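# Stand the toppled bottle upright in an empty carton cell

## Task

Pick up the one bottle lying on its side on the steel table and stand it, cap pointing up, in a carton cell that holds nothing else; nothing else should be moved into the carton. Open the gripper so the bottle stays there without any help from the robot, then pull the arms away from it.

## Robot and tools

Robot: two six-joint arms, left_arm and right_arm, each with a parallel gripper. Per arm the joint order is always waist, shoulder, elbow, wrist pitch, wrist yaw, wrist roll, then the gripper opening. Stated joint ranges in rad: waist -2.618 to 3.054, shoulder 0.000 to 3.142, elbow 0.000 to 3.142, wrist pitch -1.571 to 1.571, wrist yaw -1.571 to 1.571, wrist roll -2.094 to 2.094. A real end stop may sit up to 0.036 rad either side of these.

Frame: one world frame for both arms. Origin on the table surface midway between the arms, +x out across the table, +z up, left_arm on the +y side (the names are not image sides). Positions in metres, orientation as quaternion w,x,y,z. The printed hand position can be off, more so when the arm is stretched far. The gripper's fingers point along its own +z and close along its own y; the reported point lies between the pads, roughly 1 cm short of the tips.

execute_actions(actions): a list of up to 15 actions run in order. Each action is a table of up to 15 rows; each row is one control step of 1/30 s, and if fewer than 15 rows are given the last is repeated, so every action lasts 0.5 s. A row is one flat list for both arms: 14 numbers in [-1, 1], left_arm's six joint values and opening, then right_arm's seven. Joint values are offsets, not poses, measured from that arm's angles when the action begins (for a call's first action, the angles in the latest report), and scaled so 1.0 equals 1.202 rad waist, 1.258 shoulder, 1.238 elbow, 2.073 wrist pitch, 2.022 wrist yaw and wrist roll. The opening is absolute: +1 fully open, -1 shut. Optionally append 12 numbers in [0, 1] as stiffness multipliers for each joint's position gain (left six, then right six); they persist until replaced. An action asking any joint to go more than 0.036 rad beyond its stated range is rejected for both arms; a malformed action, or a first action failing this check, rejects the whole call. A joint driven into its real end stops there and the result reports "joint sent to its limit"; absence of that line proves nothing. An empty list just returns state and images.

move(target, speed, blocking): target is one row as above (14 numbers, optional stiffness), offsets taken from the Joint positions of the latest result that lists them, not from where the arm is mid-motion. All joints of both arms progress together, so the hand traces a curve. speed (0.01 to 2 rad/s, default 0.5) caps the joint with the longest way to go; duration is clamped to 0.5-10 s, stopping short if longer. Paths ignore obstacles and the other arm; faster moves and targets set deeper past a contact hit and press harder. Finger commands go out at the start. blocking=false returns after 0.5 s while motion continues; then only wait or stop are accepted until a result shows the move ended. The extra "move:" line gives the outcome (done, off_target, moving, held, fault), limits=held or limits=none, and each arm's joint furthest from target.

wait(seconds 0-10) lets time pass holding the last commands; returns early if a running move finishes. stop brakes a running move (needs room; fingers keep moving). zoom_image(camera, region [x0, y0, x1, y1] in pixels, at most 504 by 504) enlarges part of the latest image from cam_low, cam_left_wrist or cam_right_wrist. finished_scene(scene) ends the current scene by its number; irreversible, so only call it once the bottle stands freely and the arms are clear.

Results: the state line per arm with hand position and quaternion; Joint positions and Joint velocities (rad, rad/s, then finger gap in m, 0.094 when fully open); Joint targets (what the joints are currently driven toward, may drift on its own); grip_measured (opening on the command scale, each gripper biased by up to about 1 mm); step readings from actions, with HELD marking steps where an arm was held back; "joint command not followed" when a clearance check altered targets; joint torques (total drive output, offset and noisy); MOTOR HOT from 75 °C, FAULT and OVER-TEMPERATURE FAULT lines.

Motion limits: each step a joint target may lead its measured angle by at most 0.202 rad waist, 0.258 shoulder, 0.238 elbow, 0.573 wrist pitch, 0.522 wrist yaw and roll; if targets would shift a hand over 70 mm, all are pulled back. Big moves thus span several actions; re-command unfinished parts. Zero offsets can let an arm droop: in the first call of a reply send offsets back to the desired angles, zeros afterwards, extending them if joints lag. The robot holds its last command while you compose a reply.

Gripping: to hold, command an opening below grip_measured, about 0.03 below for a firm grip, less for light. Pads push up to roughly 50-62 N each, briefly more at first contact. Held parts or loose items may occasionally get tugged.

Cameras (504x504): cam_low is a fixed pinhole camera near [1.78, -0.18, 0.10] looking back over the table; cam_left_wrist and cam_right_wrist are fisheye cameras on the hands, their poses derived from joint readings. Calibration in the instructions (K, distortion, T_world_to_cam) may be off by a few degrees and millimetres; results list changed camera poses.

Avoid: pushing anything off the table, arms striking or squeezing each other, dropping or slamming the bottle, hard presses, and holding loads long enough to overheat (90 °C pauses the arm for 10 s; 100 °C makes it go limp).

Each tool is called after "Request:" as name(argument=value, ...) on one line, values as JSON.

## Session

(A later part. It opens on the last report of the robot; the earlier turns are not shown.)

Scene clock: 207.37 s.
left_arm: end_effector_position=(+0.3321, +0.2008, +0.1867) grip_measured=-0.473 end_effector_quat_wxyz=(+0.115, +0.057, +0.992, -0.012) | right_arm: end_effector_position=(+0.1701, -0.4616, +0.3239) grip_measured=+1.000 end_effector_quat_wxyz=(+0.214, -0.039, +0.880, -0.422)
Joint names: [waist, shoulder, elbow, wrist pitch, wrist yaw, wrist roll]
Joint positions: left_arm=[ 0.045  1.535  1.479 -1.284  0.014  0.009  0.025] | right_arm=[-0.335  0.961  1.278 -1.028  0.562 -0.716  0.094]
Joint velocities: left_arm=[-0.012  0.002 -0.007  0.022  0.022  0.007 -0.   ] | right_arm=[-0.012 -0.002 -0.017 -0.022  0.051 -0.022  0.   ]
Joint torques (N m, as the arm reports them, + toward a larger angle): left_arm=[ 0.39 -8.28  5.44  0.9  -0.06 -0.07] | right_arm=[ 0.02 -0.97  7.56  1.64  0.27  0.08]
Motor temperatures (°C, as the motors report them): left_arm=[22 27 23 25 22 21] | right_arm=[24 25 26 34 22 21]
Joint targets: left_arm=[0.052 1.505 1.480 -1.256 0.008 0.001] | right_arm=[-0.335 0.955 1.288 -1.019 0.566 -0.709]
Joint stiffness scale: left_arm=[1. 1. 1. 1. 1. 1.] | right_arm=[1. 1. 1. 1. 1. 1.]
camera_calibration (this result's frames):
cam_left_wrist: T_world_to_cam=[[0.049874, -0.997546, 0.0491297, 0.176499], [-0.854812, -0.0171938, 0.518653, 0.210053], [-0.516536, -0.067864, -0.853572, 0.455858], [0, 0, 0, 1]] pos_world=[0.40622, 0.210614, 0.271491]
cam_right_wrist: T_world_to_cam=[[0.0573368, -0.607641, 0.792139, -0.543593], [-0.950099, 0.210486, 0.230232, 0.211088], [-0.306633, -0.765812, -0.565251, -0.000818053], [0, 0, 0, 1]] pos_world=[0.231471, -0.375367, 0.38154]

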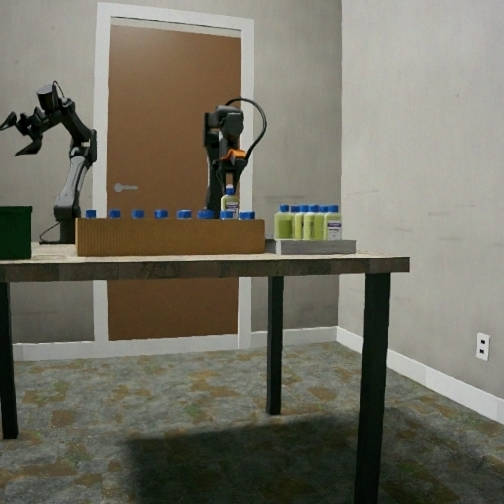

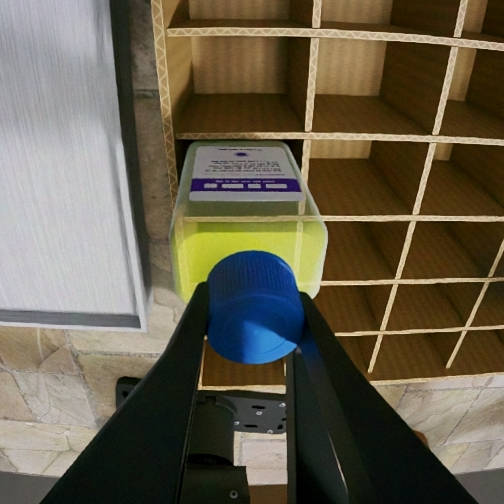

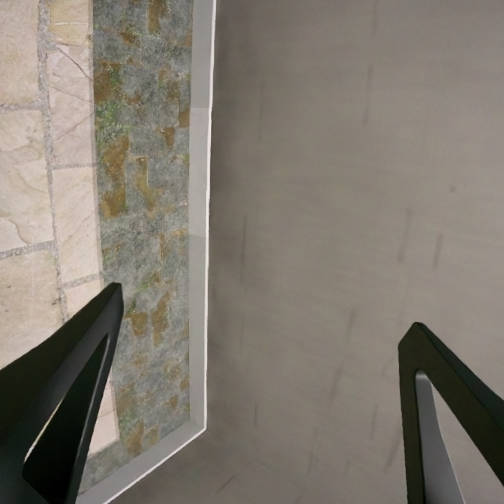

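Request:
execute_actions(actions=[[[0.0058,-0.0244,0.001,0.0168,-0.003,-0.004,-0.5,0,-0.005,0.008,0.004,0.002,0.0035,1],[0.0058,-0.0250,-0.0051,0.0200,-0.003,-0.004,-0.5,0,-0.005,0.008,0.004,0.002,0.0035,1],[0.0058,-0.0256,-0.0112,0.0233,-0.003,-0.004,-0.5,0,-0.005,0.008,0.004,0.002,0.0035,1],[0.0058,-0.0263,-0.0172,0.0265,-0.003,-0.004,-0.5,0,-0.005,0.008,0.004,0.002,0.0035,1],[0.0058,-0.0269,-0.0233,0.0298,-0.003,-0.004,-0.5,0,-0.005,0.008,0.004,0.002,0.0035,1],[0.0058,-0.0275,-0.0294,0.0331,-0.003,-0.004,-0.5,0,-0.005,0.008,0.004,0.002,0.0035,1],[0.0058,-0.0281,-0.0355,0.0363,-0.003,-0.004,-0.5,0,-0.005,0.008,0.004,0.002,0.0035,1],[0.0058,-0.0287,-0.0416,0.0396,-0.003,-0.004,-0.5,0,-0.005,0.008,0.004,0.002,0.0035,1],[0.0058,-0.0293,-0.0476,0.0428,-0.003,-0.004,-0.5,0,-0.005,0.008,0.004,0.002,0.0035,1],[0.0058,-0.0300,-0.0537,0.0461,-0.003,-0.004,-0.5,0,-0.005,0.008,0.004,0.002,0.0035,1],[0.0058,-0.0306,-0.0598,0.0494,-0.003,-0.004,-0.5,0,-0.005,0.008,0.004,0.002,0.0035,1],[0.0058,-0.0312,-0.0659,0.0526,-0.003,-0.004,-0.5,0,-0.005,0.008,0.004,0.002,0.0035,1],[0.0058,-0.0318,-0.0719,0.0526,-0.003,-0.004,-0.5,0,-0.005,0.008,0.004,0.002,0.0035,1]]])

Request:
wait(seconds=0.5)

Scene clock: 209.83 s.
left_arm: end_effector_position=(+0.3305, +0.2010, +0.1660) grip_measured=-0.473 end_effector_quat_wxyz=(+0.109, +0.057, +0.992, -0.012) | right_arm: end_effector_position=(+0.1701, -0.4616, +0.3239) grip_measured=+1.000 end_effector_quat_wxyz=(+0.214, -0.039, +0.880, -0.422)
Joint names: [waist, shoulder, elbow, wrist pitch, wrist yaw, wrist roll]
Joint positions: left_arm=[ 0.045  1.528  1.392 -1.215  0.014  0.009  0.025] | right_arm=[-0.335  0.961  1.278 -1.028  0.562 -0.716  0.094]
Joint velocities: left_arm=[-0.007 -0.012 -0.105  0.139  0.051  0.007  0.   ] | right_arm=[-0.027 -0.017  0.012 -0.037 -0.051 -0.037  0.   ]
Joint torques (N m, as the arm reports them, + toward a larger angle): left_arm=[ 0.51 -8.56  5.99  0.84 -0.11 -0.11] | right_arm=[ 0.01 -0.98  7.55  1.64  0.28  0.08]
Motor temperatures (°C, as the motors report them): left_arm=[22 27 23 25 22 21] | right_arm=[24 25 26 34 22 21]
Joint targets: left_arm=[0.052 1.495 1.390 -1.175 0.008 0.001] | right_arm=[-0.335 0.955 1.288 -1.019 0.566 -0.709]
Joint stiffness scale: left_arm=[1. 1. 1. 1. 1. 1.] | right_arm=[1. 1. 1. 1. 1. 1.]
Step readings (joint positions):
0: left_arm=[0.045 1.535 1.479 -1.284 0.014 0.009] | right_arm=[-0.335 0.961 1.278 -1.028 0.562 -0.716]
1: left_arm=[0.045 1.535 1.479 -1.283 0.014 0.009] | right_arm=[-0.335 0.961 1.278 -1.028 0.562 -0.716]
2: left_arm=[0.045 1.535 1.479 -1.282 0.014 0.009] | right_arm=[-0.335 0.961 1.278 -1.028 0.562 -0.716]
4: left_arm=[0.045 1.533 1.473 -1.272 0.014 0.009] | right_arm=[-0.335 0.961 1.278 -1.028 0.562 -0.716]
8: left_arm=[0.045 1.528 1.443 -1.252 0.014 0.009] | right_arm=[-0.335 0.961 1.278 -1.028 0.562 -0.716]
15: Joint positions above
camera_calibration (this result's frames):
cam_left_wrist: T_world_to_cam=[[0.0504054, -0.997602, 0.0474387, 0.177874], [-0.849053, -0.0177915, 0.528008, 0.216087], [-0.525897, -0.0668924, -0.847914, 0.43936], [0, 0, 0, 1]] pos_world=[0.405562, 0.210682, 0.250006]
cam_right_wrist: T_world_to_cam=[[0.0573368, -0.607641, 0.792139, -0.543593], [-0.950099, 0.210486, 0.230232, 0.211088], [-0.306633, -0.765812, -0.565251, -0.000818053], [0, 0, 0, 1]] pos_world=[0.231471, -0.375367, 0.38154]

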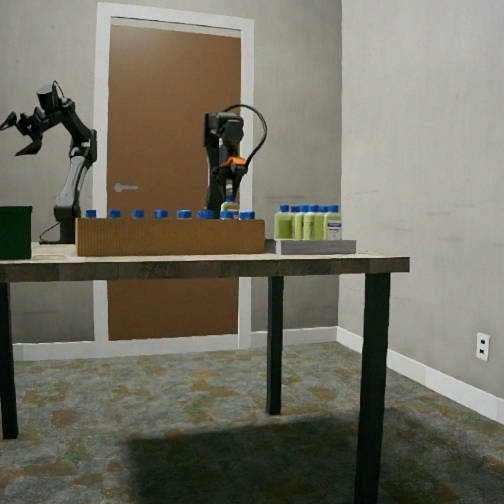

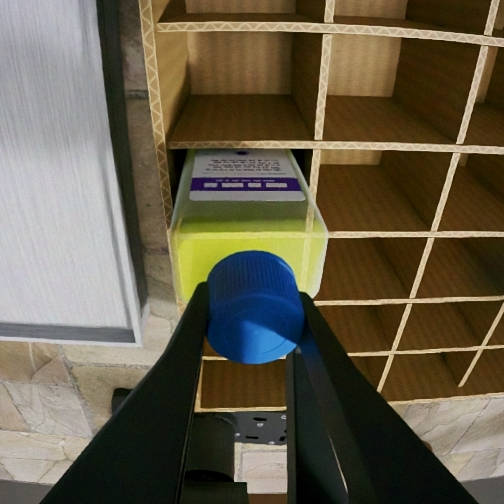

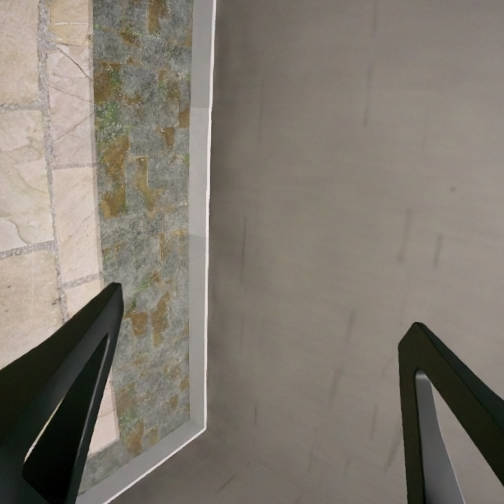

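Scene clock: 210.33 s.
left_arm: end_effector_position=(+0.3328, +0.2008, +0.1658) grip_measured=-0.473 end_effector_quat_wxyz=(+0.114, +0.057, +0.992, -0.012) | right_arm: end_effector_position=(+0.1701, -0.4616, +0.3239) grip_measured=+1.000 end_effector_quat_wxyz=(+0.214, -0.039, +0.880, -0.422)
Joint names: [waist, shoulder, elbow, wrist pitch, wrist yaw, wrist roll]
Joint positions: left_arm=[ 0.045  1.528  1.389 -1.203  0.014  0.009  0.025] | right_arm=[-0.335  0.961  1.278 -1.028  0.562 -0.716  0.094]
Joint velocities: left_arm=[-0.007  0.017  0.002 -0.007 -0.007 -0.066  0.   ] | right_arm=[ 0.002  0.002 -0.027  0.066 -0.066 -0.051  0.   ]
Joint torques (N m, as the arm reports them, + toward a larger angle): left_arm=[ 0.53 -8.52  5.52  0.86 -0.05 -0.11] | right_arm=[ 0.05 -0.93  7.55  1.64  0.27  0.09]
Motor temperatures (°C, as the motors report them): left_arm=[22 27 23 25 22 21] | right_arm=[24 25 26 34 22 21]
Joint targets: left_arm=[0.052 1.495 1.390 -1.175 0.008 0.001] | right_arm=[-0.335 0.955 1.288 -1.019 0.566 -0.709]
Joint stiffness scale: left_arm=[1. 1. 1. 1. 1. 1.] | right_arm=[1. 1. 1. 1. 1. 1.]
wait: 0.50 s; at rest by 0.40 s
camera_calibration (this result's frames):
cam_left_wrist: T_world_to_cam=[[0.049967, -0.997556, 0.0488386, 0.17744], [-0.853826, -0.0172961, 0.520271, 0.220933], [-0.518154, -0.067696, -0.852604, 0.438687], [0, 0, 0, 1]] pos_world=[0.40708, 0.210525, 0.250415]
cam_right_wrist: T_world_to_cam=[[0.0573368, -0.607641, 0.792139, -0.543593], [-0.950099, 0.210486, 0.230232, 0.211088], [-0.306633, -0.765812, -0.565251, -0.000818053], [0, 0, 0, 1]] pos_world=[0.231471, -0.375367, 0.38154]

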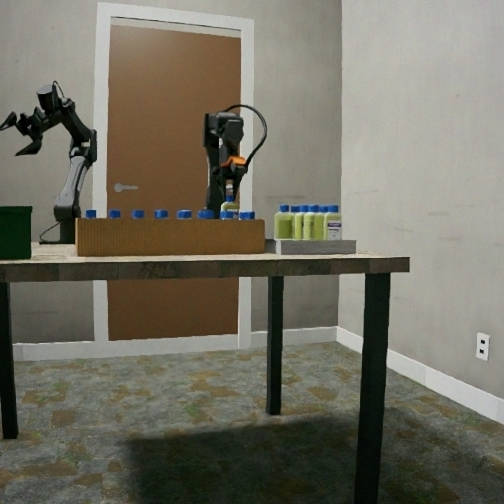

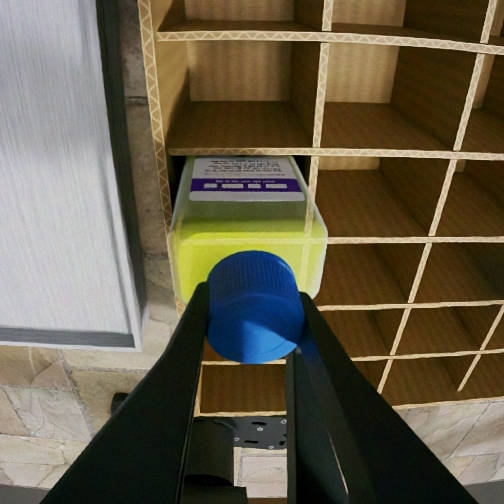

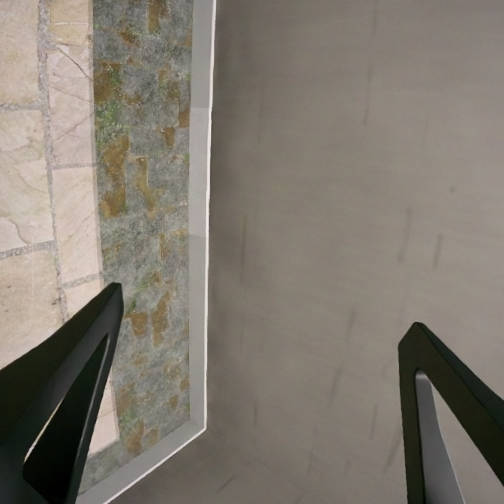

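Request:
zoom_image(camera="cam_left_wrist", region=[140, 90, 340, 250])

Region (140, 90, 340, 250) of cam_left_wrist's 504x504 image, scaled by 2.520, with more detail than that image has; it fills the top 403 rows of this view, and the rest is white.

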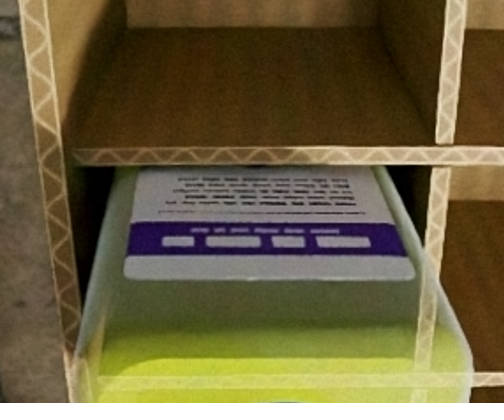

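Request:
execute_actions(actions=[[[0.0058,-0.0268,0.0008,0.0177,-0.003,-0.004,-0.5,0,-0.005,0.008,0.004,0.002,0.0035,1],[0.0058,-0.0274,-0.0062,0.0220,-0.003,-0.004,-0.5,0,-0.005,0.008,0.004,0.002,0.0035,1],[0.0058,-0.0280,-0.0131,0.0262,-0.003,-0.004,-0.5,0,-0.005,0.008,0.004,0.002,0.0035,1],[0.0058,-0.0287,-0.0201,0.0304,-0.003,-0.004,-0.5,0,-0.005,0.008,0.004,0.002,0.0035,1],[0.0058,-0.0293,-0.0270,0.0346,-0.003,-0.004,-0.5,0,-0.005,0.008,0.004,0.002,0.0035,1],[0.0058,-0.0299,-0.0340,0.0389,-0.003,-0.004,-0.5,0,-0.005,0.008,0.004,0.002,0.0035,1],[0.0058,-0.0305,-0.0410,0.0431,-0.003,-0.004,-0.5,0,-0.005,0.008,0.004,0.002,0.0035,1],[0.0058,-0.0311,-0.0479,0.0473,-0.003,-0.004,-0.5,0,-0.005,0.008,0.004,0.002,0.0035,1],[0.0058,-0.0317,-0.0549,0.0515,-0.003,-0.004,-0.5,0,-0.005,0.008,0.004,0.002,0.0035,1],[0.0058,-0.0324,-0.0618,0.0558,-0.003,-0.004,-0.5,0,-0.005,0.008,0.004,0.002,0.0035,1],[0.0058,-0.0330,-0.0688,0.0600,-0.003,-0.004,-0.5,0,-0.005,0.008,0.004,0.002,0.0035,1],[0.0058,-0.0336,-0.0758,0.0642,-0.003,-0.004,-0.5,0,-0.005,0.008,0.004,0.002,0.0035,1],[0.0058,-0.0342,-0.0827,0.0642,-0.003,-0.004,-0.5,0,-0.005,0.008,0.004,0.002,0.0035,1],[0.0058,-0.0342,-0.0897,0.0642,-0.003,-0.004,-0.5,0,-0.005,0.008,0.004,0.002,0.0035,1]]])

Request:
wait(seconds=0.5)

Scene clock: 213.10 s.
left_arm: end_effector_position=(+0.3304, +0.2010, +0.1421) grip_measured=-0.473 end_effector_quat_wxyz=(+0.112, +0.057, +0.992, -0.012) | right_arm: end_effector_position=(+0.1701, -0.4616, +0.3239) grip_measured=+1.000 end_effector_quat_wxyz=(+0.214, -0.039, +0.880, -0.422)
Joint names: [waist, shoulder, elbow, wrist pitch, wrist yaw, wrist roll]
Joint positions: left_arm=[ 0.045  1.517  1.285 -1.113  0.014  0.009  0.025] | right_arm=[-0.335  0.961  1.278 -1.028  0.562 -0.716  0.094]
Joint velocities: left_arm=[-0.007 -0.017 -0.173  0.212 -0.037  0.051 -0.   ] | right_arm=[-0.017 -0.007 -0.007 -0.007 -0.022  0.051  0.   ]
Joint torques (N m, as the arm reports them, + toward a larger angle): left_arm=[ 0.56 -8.36  5.87  0.82 -0.05 -0.1 ] | right_arm=[ 0.   -0.97  7.56  1.63  0.28  0.07]
Motor temperatures (°C, as the motors report them): left_arm=[22 27 23 25 22 21] | right_arm=[24 25 26 34 22 21]
Joint targets: left_arm=[0.052 1.485 1.278 -1.069 0.008 0.001] | right_arm=[-0.335 0.955 1.288 -1.019 0.566 -0.709]
Joint stiffness scale: left_arm=[1. 1. 1. 1. 1. 1.] | right_arm=[1. 1. 1. 1. 1. 1.]
Step readings (joint positions):
0: left_arm=[0.045 1.528 1.389 -1.202 0.014 0.009] | right_arm=[-0.335 0.961 1.278 -1.028 0.562 -0.716]
1: left_arm=[0.045 1.528 1.389 -1.202 0.014 0.009] | right_arm=[-0.335 0.961 1.278 -1.028 0.562 -0.716]
2: left_arm=[0.045 1.528 1.389 -1.200 0.014 0.009] | right_arm=[-0.335 0.961 1.278 -1.028 0.562 -0.716]
4: left_arm=[0.045 1.525 1.381 -1.188 0.014 0.009] | right_arm=[-0.335 0.961 1.278 -1.028 0.562 -0.716]
8: left_arm=[0.045 1.518 1.347 -1.162 0.014 0.009] | right_arm=[-0.335 0.961 1.278 -1.028 0.562 -0.716]
15: Joint positions above
camera_calibration (this result's frames):
cam_left_wrist: T_world_to_cam=[[0.0505044, -0.99755, 0.0483975, 0.178842], [-0.852031, -0.0177537, 0.523191, 0.230317], [-0.52105, -0.0676596, -0.85084, 0.418001], [0, 0, 0, 1]] pos_world=[0.405004, 0.210775, 0.226497]
cam_right_wrist: T_world_to_cam=[[0.0573368, -0.607641, 0.792139, -0.543593], [-0.950099, 0.210486, 0.230232, 0.211088], [-0.306633, -0.765812, -0.565251, -0.000818053], [0, 0, 0, 1]] pos_world=[0.231471, -0.375367, 0.38154]

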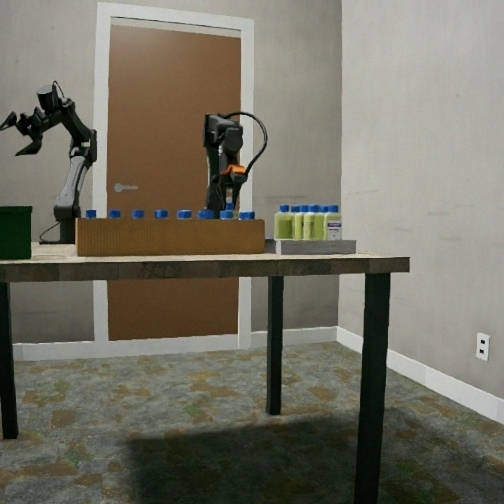

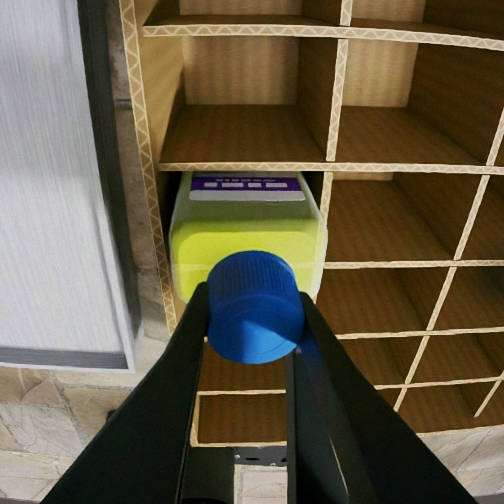

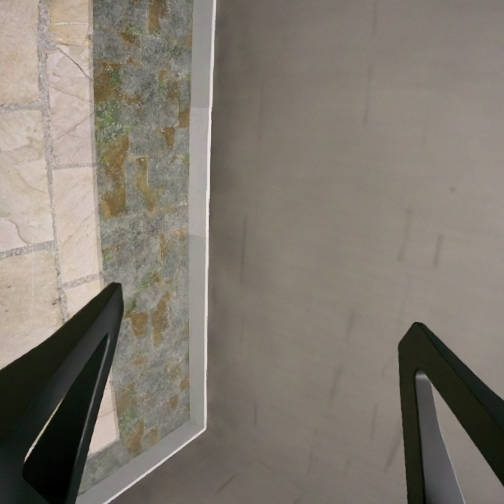

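Scene clock: 213.60 s.
left_arm: end_effector_position=(+0.3324, +0.2008, +0.1405) grip_measured=-0.473 end_effector_quat_wxyz=(+0.116, +0.057, +0.992, -0.012) | right_arm: end_effector_position=(+0.1701, -0.4616, +0.3239) grip_measured=+1.000 end_effector_quat_wxyz=(+0.214, -0.039, +0.880, -0.422)
Joint names: [waist, shoulder, elbow, wrist pitch, wrist yaw, wrist roll]
Joint positions: left_arm=[ 0.045  1.517  1.277 -1.097  0.014  0.009  0.025] | right_arm=[-0.335  0.961  1.278 -1.028  0.562 -0.716  0.094]
Joint velocities: left_arm=[ 0.002  0.012  0.007 -0.037  0.051  0.007  0.   ] | right_arm=[0.007 0.002 0.002 0.007 0.037 0.037 0.   ]
Joint torques (N m, as the arm reports them, + toward a larger angle): left_arm=[ 0.51 -8.47  5.55  0.84 -0.05 -0.09] | right_arm=[ 0.04 -0.96  7.55  1.63  0.28  0.08]
Motor temperatures (°C, as the motors report them): left_arm=[22 27 23 25 22 21] | right_arm=[24 25 26 34 22 21]
Joint targets: left_arm=[0.052 1.485 1.278 -1.069 0.008 0.001] | right_arm=[-0.335 0.955 1.288 -1.019 0.566 -0.709]
Joint stiffness scale: left_arm=[1. 1. 1. 1. 1. 1.] | right_arm=[1. 1. 1. 1. 1. 1.]
wait: 0.50 s; at rest by 0.37 s
camera_calibration (this result's frames):
cam_left_wrist: T_world_to_cam=[[0.0501139, -0.99751, 0.0496233, 0.178574], [-0.856173, -0.0173238, 0.5164, 0.235079], [-0.514254, -0.0683649, -0.854909, 0.416034], [0, 0, 0, 1]] pos_world=[0.406267, 0.210644, 0.225415]
cam_right_wrist: T_world_to_cam=[[0.0573368, -0.607641, 0.792139, -0.543593], [-0.950099, 0.210486, 0.230232, 0.211088], [-0.306633, -0.765812, -0.565251, -0.000818053], [0, 0, 0, 1]] pos_world=[0.231471, -0.375367, 0.38154]

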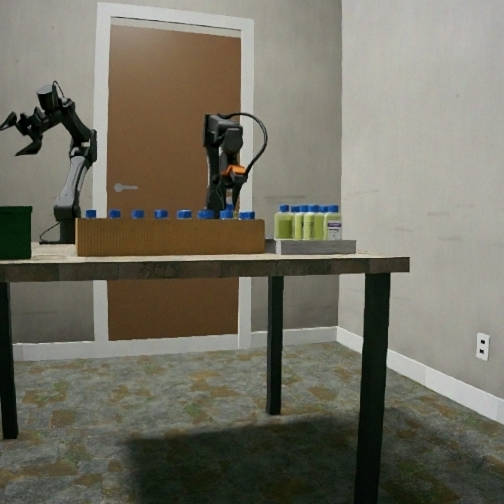

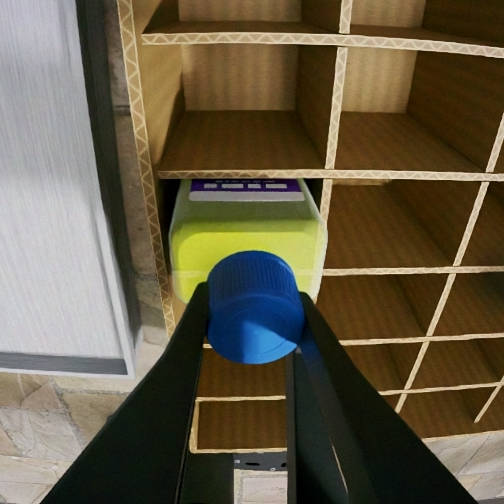

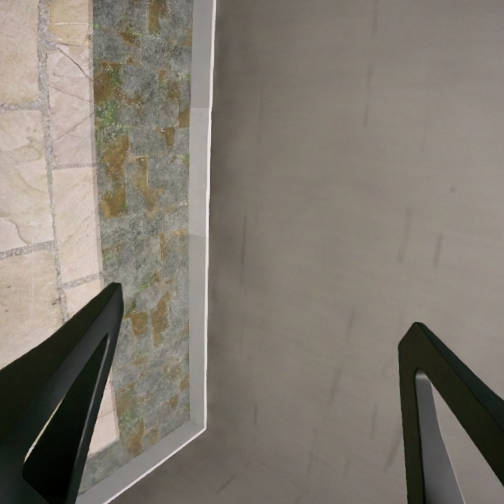

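Request:
execute_actions(actions=[[[0.0058,-0.024,0.0008,0.0169,-0.003,-0.004,-0.5,0,-0.005,0.008,0.004,0.002,0.0035,1],[0.0058,-0.024,-0.0041,0.0203,-0.003,-0.004,-0.5,0,-0.005,0.008,0.004,0.002,0.0035,1],[0.0058,-0.024,-0.0090,0.0236,-0.003,-0.004,-0.5,0,-0.005,0.008,0.004,0.002,0.0035,1],[0.0058,-0.024,-0.0140,0.0270,-0.003,-0.004,-0.5,0,-0.005,0.008,0.004,0.002,0.0035,1],[0.0058,-0.024,-0.0189,0.0304,-0.003,-0.004,-0.5,0,-0.005,0.008,0.004,0.002,0.0035,1],[0.0058,-0.024,-0.0238,0.0338,-0.003,-0.004,-0.5,0,-0.005,0.008,0.004,0.002,0.0035,1],[0.0058,-0.024,-0.0287,0.0372,-0.003,-0.004,-0.5,0,-0.005,0.008,0.004,0.002,0.0035,1],[0.0058,-0.024,-0.0336,0.0405,-0.003,-0.004,-0.5,0,-0.005,0.008,0.004,0.002,0.0035,1],[0.0058,-0.024,-0.0386,0.0439,-0.003,-0.004,-0.5,0,-0.005,0.008,0.004,0.002,0.0035,1],[0.0058,-0.024,-0.0435,0.0473,-0.003,-0.004,-0.5,0,-0.005,0.008,0.004,0.002,0.0035,1],[0.0058,-0.024,-0.0484,0.0507,-0.003,-0.004,-0.5,0,-0.005,0.008,0.004,0.002,0.0035,1],[0.0058,-0.024,-0.0533,0.0507,-0.003,-0.004,-0.5,0,-0.005,0.008,0.004,0.002,0.0035,1],[0.0058,-0.024,-0.0582,0.0507,-0.003,-0.004,-0.5,0,-0.005,0.008,0.004,0.002,0.0035,1]]])

Request:
wait(seconds=0.4)

Scene clock: 215.97 s.
left_arm: end_effector_position=(+0.3310, +0.2009, +0.1226) grip_measured=-0.473 end_effector_quat_wxyz=(+0.115, +0.057, +0.992, -0.012) | right_arm: end_effector_position=(+0.1701, -0.4616, +0.3239) grip_measured=+1.000 end_effector_quat_wxyz=(+0.214, -0.039, +0.880, -0.422)
Joint names: [waist, shoulder, elbow, wrist pitch, wrist yaw, wrist roll]
Joint positions: left_arm=[ 0.045  1.517  1.207 -1.03   0.014  0.009  0.025] | right_arm=[-0.335  0.961  1.278 -1.028  0.562 -0.716  0.094]
Joint velocities: left_arm=[-0.002 -0.012 -0.081 -0.007 -0.007  0.066 -0.   ] | right_arm=[ 0.007 -0.017  0.017  0.022 -0.037  0.051  0.   ]
Joint torques (N m, as the arm reports them, + toward a larger angle): left_arm=[ 0.55 -8.15  5.77  0.81 -0.07 -0.09] | right_arm=[ 0.01 -0.96  7.52  1.63  0.28  0.07]
Motor temperatures (°C, as the motors report them): left_arm=[22 27 23 25 22 21] | right_arm=[24 25 26 34 22 21]
Joint targets: left_arm=[0.052 1.487 1.205 -0.992 0.008 0.001] | right_arm=[-0.335 0.955 1.288 -1.019 0.566 -0.709]
Joint stiffness scale: left_arm=[1. 1. 1. 1. 1. 1.] | right_arm=[1. 1. 1. 1. 1. 1.]
Step readings (joint positions):
0: left_arm=[0.045 1.517 1.277 -1.097 0.014 0.009] | right_arm=[-0.335 0.961 1.278 -1.028 0.562 -0.716]
1: left_arm=[0.045 1.517 1.277 -1.096 0.014 0.009] | right_arm=[-0.335 0.961 1.278 -1.028 0.562 -0.716]
2: left_arm=[0.045 1.517 1.277 -1.095 0.014 0.009] | right_arm=[-0.335 0.961 1.278 -1.028 0.562 -0.716]
4: left_arm=[0.045 1.517 1.273 -1.086 0.014 0.009] | right_arm=[-0.335 0.961 1.278 -1.028 0.562 -0.716]
8: left_arm=[0.045 1.517 1.248 -1.063 0.014 0.009] | right_arm=[-0.335 0.961 1.278 -1.028 0.562 -0.716]
15: Joint positions above
camera_calibration (this result's frames):
cam_left_wrist: T_world_to_cam=[[0.0502638, -0.997526, 0.0491567, 0.179679], [-0.854601, -0.0174869, 0.518991, 0.24234], [-0.516847, -0.0680958, -0.853365, 0.400689], [0, 0, 0, 1]] pos_world=[0.405167, 0.210758, 0.207329]
cam_right_wrist: T_world_to_cam=[[0.0573368, -0.607641, 0.792139, -0.543593], [-0.950099, 0.210486, 0.230232, 0.211088], [-0.306633, -0.765812, -0.565251, -0.000818053], [0, 0, 0, 1]] pos_world=[0.231471, -0.375367, 0.38154]

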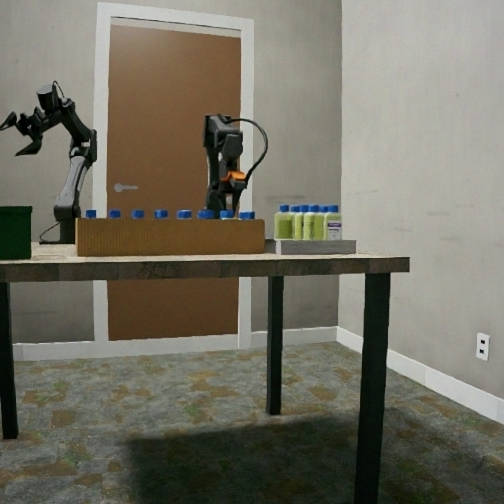

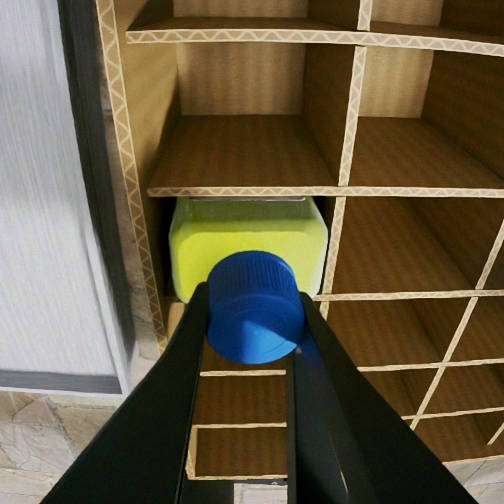

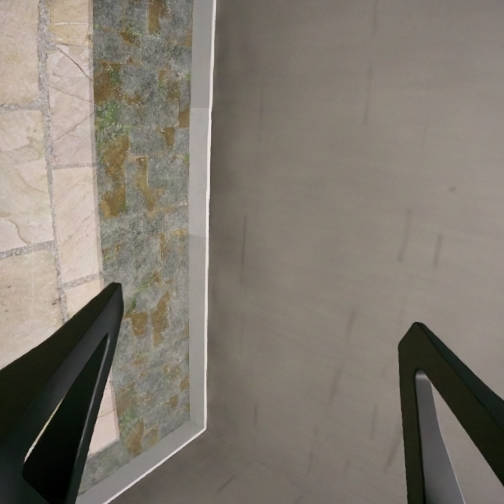

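Scene clock: 216.37 s.
left_arm: end_effector_position=(+0.3327, +0.2008, +0.1224) grip_measured=-0.473 end_effector_quat_wxyz=(+0.118, +0.057, +0.991, -0.012) | right_arm: end_effector_position=(+0.1701, -0.4616, +0.3239) grip_measured=+1.000 end_effector_quat_wxyz=(+0.214, -0.039, +0.880, -0.422)
Joint names: [waist, shoulder, elbow, wrist pitch, wrist yaw, wrist roll]
Joint positions: left_arm=[ 0.045  1.517  1.205 -1.02   0.014  0.009  0.025] | right_arm=[-0.335  0.961  1.278 -1.028  0.562 -0.716  0.094]
Joint velocities: left_arm=[ 0.002 -0.012 -0.007  0.007 -0.022  0.007 -0.001] | right_arm=[-0.007 -0.002 -0.007  0.051  0.037 -0.051  0.   ]
Joint torques (N m, as the arm reports them, + toward a larger angle): left_arm=[ 0.51 -8.16  5.48  0.85 -0.06 -0.08] | right_arm=[ 0.02 -0.98  7.57  1.62  0.28  0.09]
Motor temperatures (°C, as the motors report them): left_arm=[22 27 23 25 22 21] | right_arm=[24 25 26 34 22 21]
Joint targets: left_arm=[0.052 1.487 1.205 -0.992 0.008 0.001] | right_arm=[-0.335 0.955 1.288 -1.019 0.566 -0.709]
Joint stiffness scale: left_arm=[1. 1. 1. 1. 1. 1.] | right_arm=[1. 1. 1. 1. 1. 1.]
wait: 0.40 s; at rest by 0.37 s
camera_calibration (this result's frames):
cam_left_wrist: T_world_to_cam=[[0.0499054, -0.997488, 0.0502642, 0.179402], [-0.85832, -0.0171009, 0.512829, 0.245789], [-0.510681, -0.0687357, -0.857018, 0.399945], [0, 0, 0, 1]] pos_world=[0.406257, 0.210645, 0.207695]
cam_right_wrist: T_world_to_cam=[[0.0573368, -0.607641, 0.792139, -0.543593], [-0.950099, 0.210486, 0.230232, 0.211088], [-0.306633, -0.765812, -0.565251, -0.000818053], [0, 0, 0, 1]] pos_world=[0.231471, -0.375367, 0.38154]

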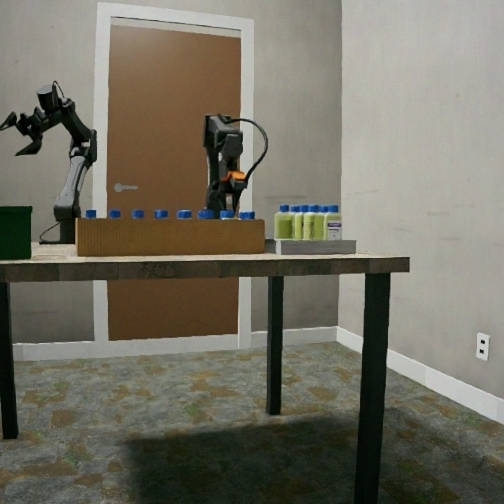

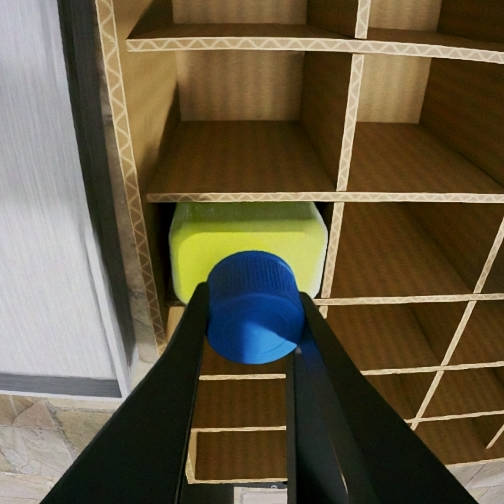

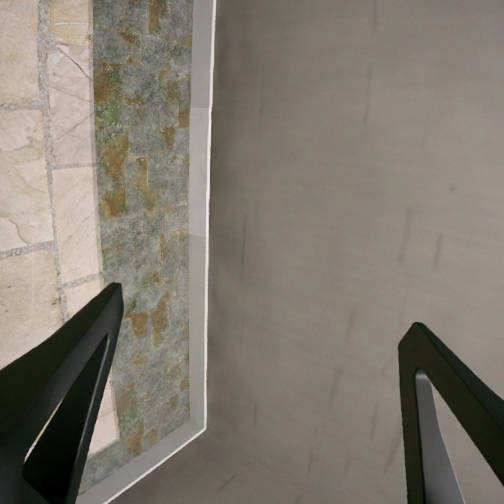

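Request:
zoom_image(camera="cam_low", region=[150, 150, 290, 262])

Region (150, 150, 290, 262) of cam_low's 504x504 image, scaled by 3.600, with more detail than that image has; it fills the top 403 rows of this view, and the rest is white.

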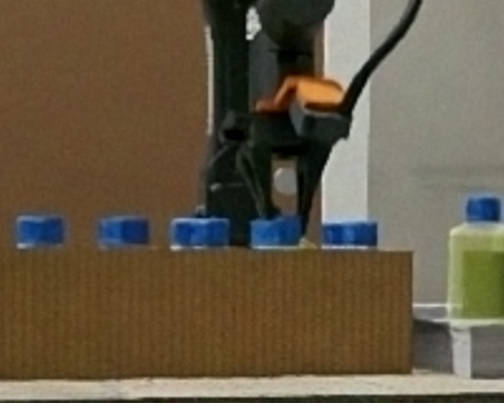

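Request:
execute_actions(actions=[[[0.0058,-0.024,0,0.0149,-0.003,-0.004,-0.5,0,-0.005,0.008,0.004,0.002,0.0035,1],[0.0058,-0.024,-0.0025,0.0164,-0.003,-0.004,-0.5,0,-0.005,0.008,0.004,0.002,0.0035,1],[0.0058,-0.024,-0.0050,0.0178,-0.003,-0.004,-0.5,0,-0.005,0.008,0.004,0.002,0.0035,1],[0.0058,-0.024,-0.0075,0.0193,-0.003,-0.004,-0.5,0,-0.005,0.008,0.004,0.002,0.0035,1],[0.0058,-0.024,-0.0100,0.0207,-0.003,-0.004,-0.5,0,-0.005,0.008,0.004,0.002,0.0035,1],[0.0058,-0.024,-0.0126,0.0221,-0.003,-0.004,-0.5,0,-0.005,0.008,0.004,0.002,0.0035,1],[0.0058,-0.024,-0.0151,0.0236,-0.003,-0.004,-0.5,0,-0.005,0.008,0.004,0.002,0.0035,1],[0.0058,-0.024,-0.0176,0.0250,-0.003,-0.004,-0.5,0,-0.005,0.008,0.004,0.002,0.0035,1],[0.0058,-0.024,-0.0201,0.0265,-0.003,-0.004,-0.5,0,-0.005,0.008,0.004,0.002,0.0035,1],[0.0058,-0.024,-0.0226,0.0265,-0.003,-0.004,-0.5,0,-0.005,0.008,0.004,0.002,0.0035,1]]])

Request:
wait(seconds=0.3)

Scene clock: 217.70 s.
left_arm: end_effector_position=(+0.3325, +0.2009, +0.1169) grip_measured=-0.473 end_effector_quat_wxyz=(+0.120, +0.057, +0.991, -0.012) | right_arm: end_effector_position=(+0.1701, -0.4616, +0.3239) grip_measured=+1.000 end_effector_quat_wxyz=(+0.214, -0.039, +0.880, -0.422)
Joint names: [waist, shoulder, elbow, wrist pitch, wrist yaw, wrist roll]
Joint positions: left_arm=[ 0.045  1.516  1.18  -0.995  0.013  0.009  0.025] | right_arm=[-0.335  0.961  1.278 -1.028  0.562 -0.716  0.094]
Joint velocities: left_arm=[-0.002  0.012 -0.007  0.022 -0.007 -0.007  0.   ] | right_arm=[-0.012  0.007 -0.002 -0.066 -0.022 -0.037  0.   ]
Joint torques (N m, as the arm reports them, + toward a larger angle): left_arm=[ 0.42 -7.91  5.23  0.88 -0.07 -0.06] | right_arm=[ 0.   -0.95  7.54  1.64  0.28  0.09]
Motor temperatures (°C, as the motors report them): left_arm=[22 27 23 25 22 21] | right_arm=[24 25 26 34 22 21]
Joint targets: left_arm=[0.052 1.487 1.177 -0.965 0.008 0.001] | right_arm=[-0.335 0.955 1.288 -1.019 0.566 -0.709]
Joint stiffness scale: left_arm=[1. 1. 1. 1. 1. 1.] | right_arm=[1. 1. 1. 1. 1. 1.]
Step readings (joint positions):
0: left_arm=[0.045 1.517 1.205 -1.020 0.014 0.009] | right_arm=[-0.335 0.961 1.278 -1.028 0.562 -0.716]
1: left_arm=[0.045 1.517 1.205 -1.019 0.014 0.009] | right_arm=[-0.335 0.961 1.278 -1.028 0.562 -0.716]
2: left_arm=[0.045 1.517 1.205 -1.019 0.014 0.009] | right_arm=[-0.335 0.961 1.278 -1.028 0.562 -0.716]
4: left_arm=[0.045 1.517 1.204 -1.016 0.014 0.009] | right_arm=[-0.335 0.961 1.278 -1.028 0.562 -0.716]
8: left_arm=[0.045 1.517 1.191 -1.004 0.014 0.009] | right_arm=[-0.335 0.961 1.278 -1.028 0.562 -0.716]
15: Joint positions above
camera_calibration (this result's frames):
cam_left_wrist: T_world_to_cam=[[0.0498409, -0.997487, 0.050364, 0.179792], [-0.859891, -0.0172059, 0.510187, 0.249267], [-0.508038, -0.0687358, -0.858587, 0.394418], [0, 0, 0, 1]] pos_world=[0.405761, 0.210739, 0.202415]
cam_right_wrist: T_world_to_cam=[[0.0573368, -0.607641, 0.792139, -0.543593], [-0.950099, 0.210486, 0.230232, 0.211088], [-0.306633, -0.765812, -0.565251, -0.000818053], [0, 0, 0, 1]] pos_world=[0.231471, -0.375367, 0.38154]

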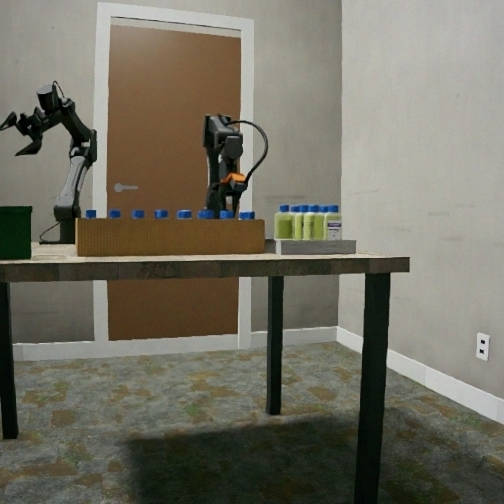

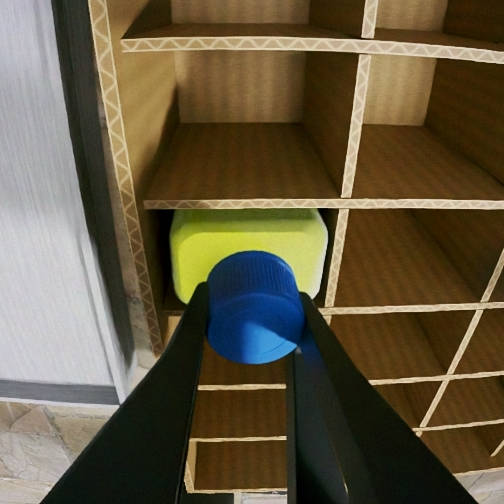

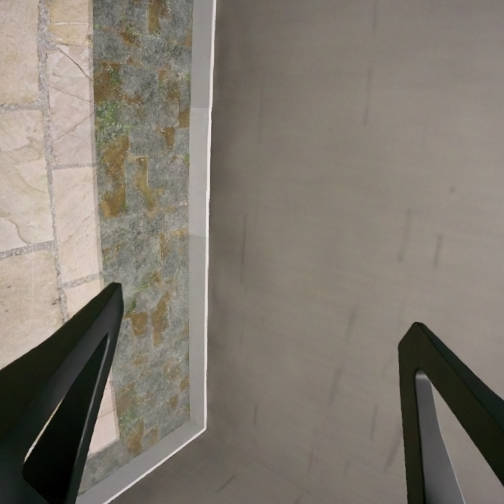

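Scene clock: 218.00 s.
left_arm: end_effector_position=(+0.3328, +0.2008, +0.1170) grip_measured=-0.473 end_effector_quat_wxyz=(+0.120, +0.057, +0.991, -0.012) | right_arm: end_effector_position=(+0.1701, -0.4616, +0.3239) grip_measured=+1.000 end_effector_quat_wxyz=(+0.214, -0.039, +0.880, -0.422)
Joint names: [waist, shoulder, elbow, wrist pitch, wrist yaw, wrist roll]
Joint positions: left_arm=[ 0.045  1.516  1.18  -0.993  0.013  0.009  0.025] | right_arm=[-0.335  0.961  1.278 -1.028  0.562 -0.716  0.094]
Joint velocities: left_arm=[ 0.012 -0.002 -0.002  0.066 -0.022 -0.095 -0.   ] | right_arm=[ 0.017  0.002 -0.002  0.037 -0.022  0.007  0.   ]
Joint torques (N m, as the arm reports them, + toward a larger angle): left_arm=[ 0.37 -7.99  5.3   0.89 -0.1  -0.1 ] | right_arm=[ 0.   -0.93  7.55  1.62  0.28  0.09]
Motor temperatures (°C, as the motors report them): left_arm=[22 27 23 25 22 21] | right_arm=[24 25 26 34 22 21]
Joint targets: left_arm=[0.052 1.487 1.177 -0.965 0.008 0.001] | right_arm=[-0.335 0.955 1.288 -1.019 0.566 -0.709]
Joint stiffness scale: left_arm=[1. 1. 1. 1. 1. 1.] | right_arm=[1. 1. 1. 1. 1. 1.]
wait: 0.30 s; at rest by 0.17 s
camera_calibration (this result's frames):
cam_left_wrist: T_world_to_cam=[[0.0497643, -0.997479, 0.0505967, 0.179728], [-0.860664, -0.0171257, 0.508884, 0.249929], [-0.506735, -0.0688711, -0.859347, 0.394362], [0, 0, 0, 1]] pos_world=[0.405997, 0.210715, 0.202615]
cam_right_wrist: T_world_to_cam=[[0.0573368, -0.607641, 0.792139, -0.543593], [-0.950099, 0.210486, 0.230232, 0.211088], [-0.306633, -0.765812, -0.565251, -0.000818053], [0, 0, 0, 1]] pos_world=[0.231471, -0.375367, 0.38154]

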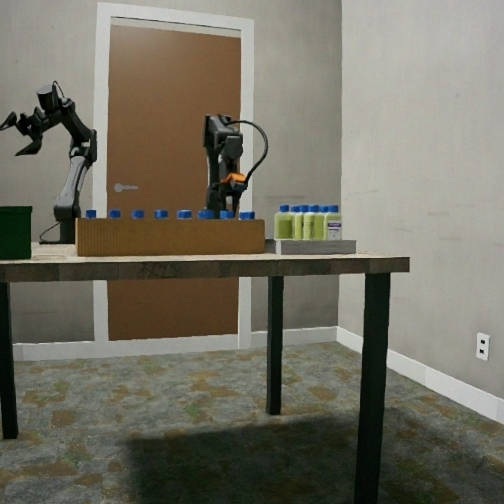

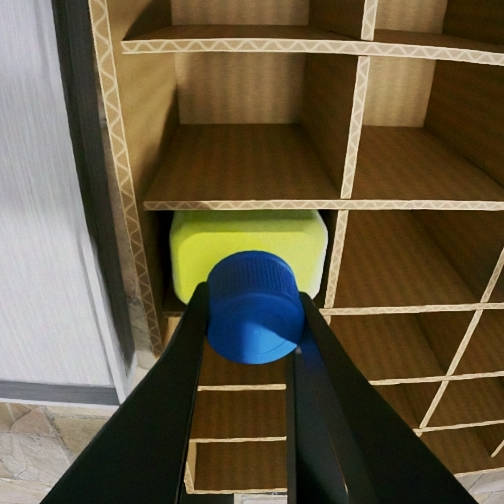

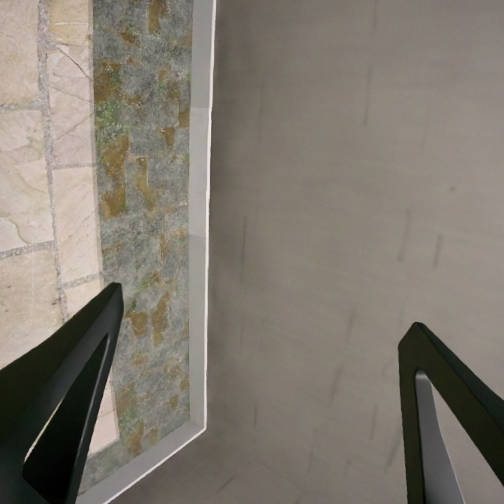

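Request:
zoom_image(camera="cam_low", region=[190, 185, 270, 235])

Request:
zoom_image(camera="cam_left_wrist", region=[130, 170, 370, 340])

Region (190, 185, 270, 235) of cam_low's 504x504 image, scaled by 6.300, with more detail than that image has; it fills the top 315 rows of this view, and the rest is white.

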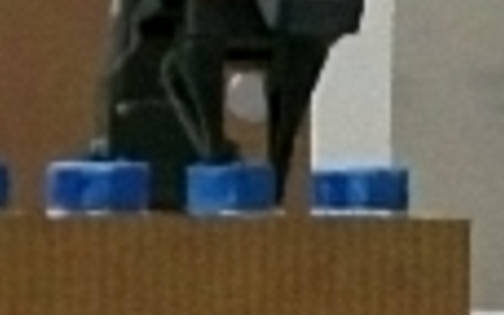

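Region (130, 170, 370, 340) of cam_left_wrist's 504x504 image, scaled by 2.100, with more detail than that image has; it fills the top 357 rows of this view, and the rest is white.

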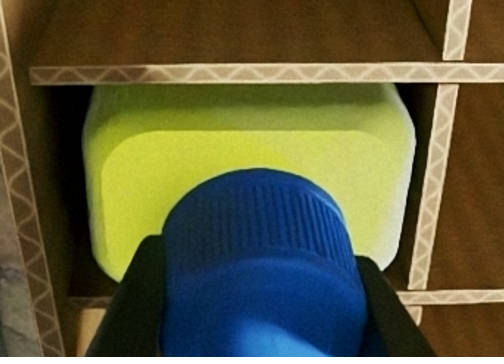

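Request:
execute_actions(actions=[[[0.0058,-0.0233,-0.0024,0.0143,-0.003,-0.004,-0.5,0,-0.005,0.008,0.004,0.002,0.0035,1],[0.0058,-0.0233,-0.0036,0.0151,-0.003,-0.004,-0.5,0,-0.005,0.008,0.004,0.002,0.0035,1],[0.0058,-0.0233,-0.0048,0.0159,-0.003,-0.004,-0.5,0,-0.005,0.008,0.004,0.002,0.0035,1],[0.0058,-0.0233,-0.0061,0.0167,-0.003,-0.004,-0.5,0,-0.005,0.008,0.004,0.002,0.0035,1],[0.0058,-0.0233,-0.0073,0.0175,-0.003,-0.004,-0.5,0,-0.005,0.008,0.004,0.002,0.0035,1],[0.0058,-0.0233,-0.0085,0.0183,-0.003,-0.004,-0.5,0,-0.005,0.008,0.004,0.002,0.0035,1],[0.0058,-0.0233,-0.0097,0.0183,-0.003,-0.004,-0.5,0,-0.005,0.008,0.004,0.002,0.0035,1]]])

Request:
wait(seconds=0.2)

Scene clock: 219.77 s.
left_arm: end_effector_position=(+0.3343, +0.2008, +0.1164) grip_measured=-0.473 end_effector_quat_wxyz=(+0.125, +0.056, +0.991, -0.012) | right_arm: end_effector_position=(+0.1701, -0.4616, +0.3239) grip_measured=+1.000 end_effector_quat_wxyz=(+0.214, -0.039, +0.880, -0.422)
Joint names: [waist, shoulder, elbow, wrist pitch, wrist yaw, wrist roll]
Joint positions: left_arm=[ 0.045  1.514  1.174 -0.98   0.013  0.009  0.025] | right_arm=[-0.335  0.961  1.278 -1.028  0.562 -0.716  0.094]
Joint velocities: left_arm=[ 0.002 -0.007 -0.007 -0.022 -0.007  0.037 -0.001] | right_arm=[-0.002 -0.012 -0.012 -0.037  0.022  0.022  0.   ]
Joint torques (N m, as the arm reports them, + toward a larger angle): left_arm=[ 0.49 -7.89  5.2   0.81 -0.07 -0.07] | right_arm=[ 0.03 -0.97  7.57  1.64  0.27  0.08]
Motor temperatures (°C, as the motors report them): left_arm=[22 27 23 25 22 21] | right_arm=[24 25 26 34 22 21]
Joint targets: left_arm=[0.052 1.486 1.168 -0.955 0.007 0.001] | right_arm=[-0.335 0.955 1.288 -1.019 0.566 -0.709]
Joint stiffness scale: left_arm=[1. 1. 1. 1. 1. 1.] | right_arm=[1. 1. 1. 1. 1. 1.]
Step readings (joint positions):
0: left_arm=[0.045 1.516 1.180 -0.993 0.013 0.009] | right_arm=[-0.335 0.961 1.278 -1.028 0.562 -0.716]
1: left_arm=[0.045 1.516 1.180 -0.993 0.013 0.009] | right_arm=[-0.335 0.961 1.278 -1.028 0.562 -0.716]
2: left_arm=[0.045 1.516 1.180 -0.993 0.013 0.009] | right_arm=[-0.335 0.961 1.278 -1.028 0.562 -0.716]
4: left_arm=[0.045 1.516 1.180 -0.991 0.013 0.009] | right_arm=[-0.335 0.961 1.278 -1.028 0.562 -0.716]
8: left_arm=[0.045 1.515 1.175 -0.984 0.013 0.009] | right_arm=[-0.335 0.961 1.278 -1.028 0.562 -0.716]
15: Joint positions above
camera_calibration (this result's frames):
cam_left_wrist: T_world_to_cam=[[0.0495021, -0.997461, 0.0512031, 0.179679], [-0.865108, -0.0172006, 0.501291, 0.253939], [-0.499137, -0.0691112, -0.863762, 0.392589], [0, 0, 0, 1]] pos_world=[0.406746, 0.210723, 0.202606]
cam_right_wrist: T_world_to_cam=[[0.0573368, -0.607641, 0.792139, -0.543593], [-0.950099, 0.210486, 0.230232, 0.211088], [-0.306633, -0.765812, -0.565251, -0.000818053], [0, 0, 0, 1]] pos_world=[0.231471, -0.375367, 0.38154]

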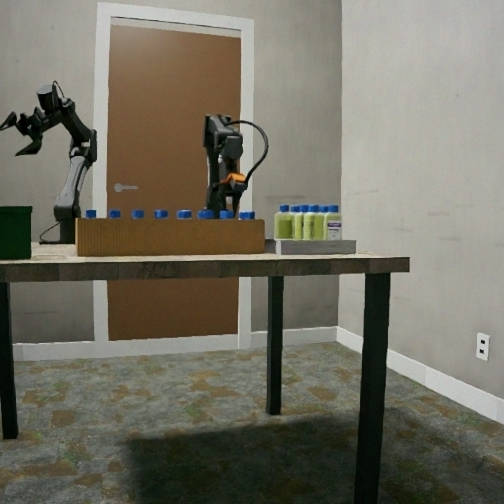

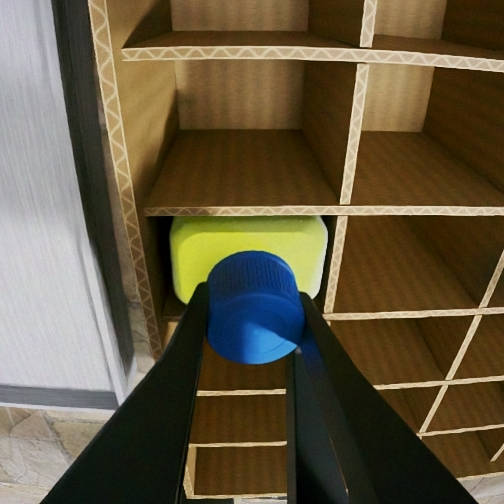

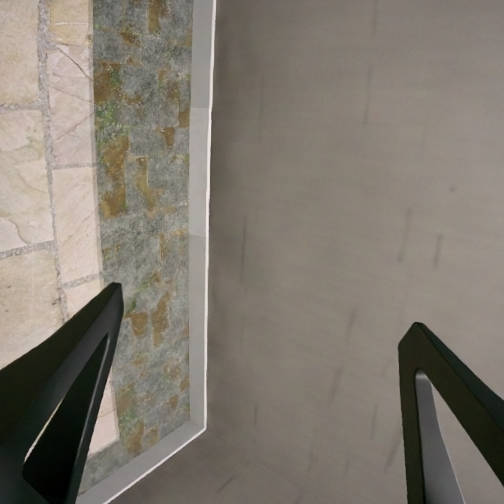

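Scene clock: 219.97 s.
left_arm: end_effector_position=(+0.3343, +0.2008, +0.1164) grip_measured=-0.473 end_effector_quat_wxyz=(+0.125, +0.056, +0.991, -0.012) | right_arm: end_effector_position=(+0.1701, -0.4616, +0.3239) grip_measured=+1.000 end_effector_quat_wxyz=(+0.214, -0.039, +0.880, -0.422)
Joint names: [waist, shoulder, elbow, wrist pitch, wrist yaw, wrist roll]
Joint positions: left_arm=[ 0.045  1.514  1.174 -0.98   0.013  0.009  0.025] | right_arm=[-0.335  0.961  1.278 -1.028  0.562 -0.716  0.094]
Joint velocities: left_arm=[ 0.012 -0.002  0.012 -0.022 -0.007 -0.022 -0.001] | right_arm=[-0.007 -0.002 -0.007  0.007 -0.037 -0.066  0.   ]
Joint torques (N m, as the arm reports them, + toward a larger angle): left_arm=[ 0.67 -7.96  5.09  0.85 -0.09 -0.11] | right_arm=[ 0.03 -0.97  7.53  1.64  0.28  0.08]
Motor temperatures (°C, as the motors report them): left_arm=[22 27 23 25 22 21] | right_arm=[24 25 26 34 22 21]
Joint targets: left_arm=[0.052 1.486 1.168 -0.955 0.007 0.001] | right_arm=[-0.335 0.955 1.288 -1.019 0.566 -0.709]
Joint stiffness scale: left_arm=[1. 1. 1. 1. 1. 1.] | right_arm=[1. 1. 1. 1. 1. 1.]
wait: 0.20 s; at rest by 0.17 s
camera_calibration (this result's frames):
cam_left_wrist: T_world_to_cam=[[0.0495021, -0.997461, 0.0512031, 0.179679], [-0.865108, -0.0172006, 0.501291, 0.253939], [-0.499137, -0.0691112, -0.863762, 0.392589], [0, 0, 0, 1]] pos_world=[0.406746, 0.210723, 0.202606]
cam_right_wrist: T_world_to_cam=[[0.0573368, -0.607641, 0.792139, -0.543593], [-0.950099, 0.210486, 0.230232, 0.211088], [-0.306633, -0.765812, -0.565251, -0.000818053], [0, 0, 0, 1]] pos_world=[0.231471, -0.375367, 0.38154]

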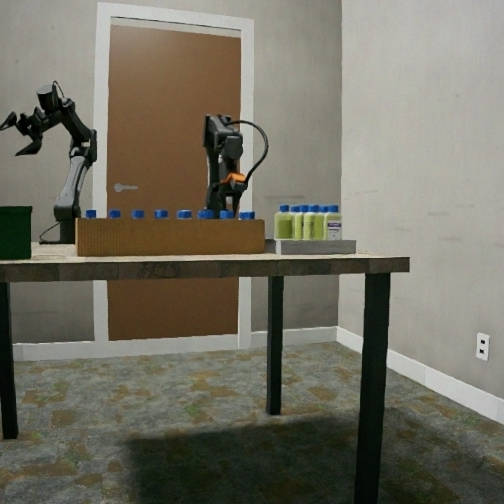

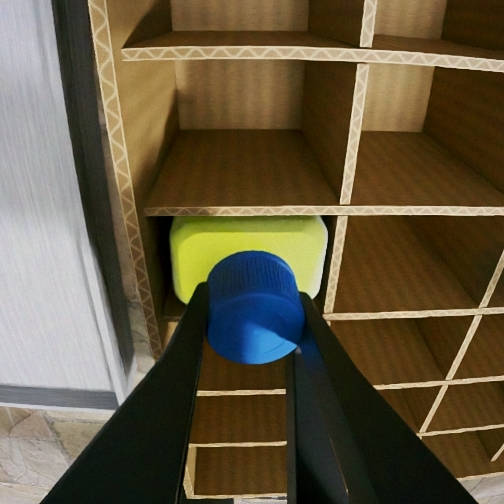

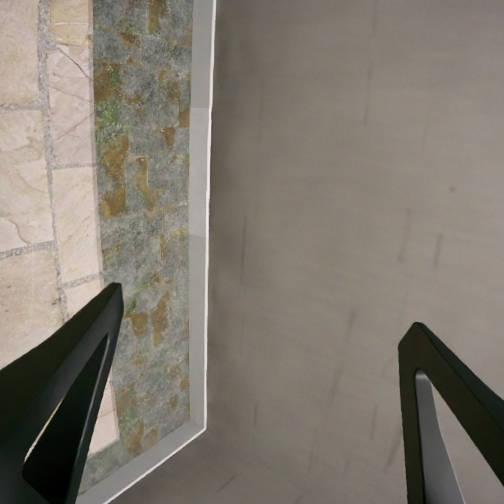

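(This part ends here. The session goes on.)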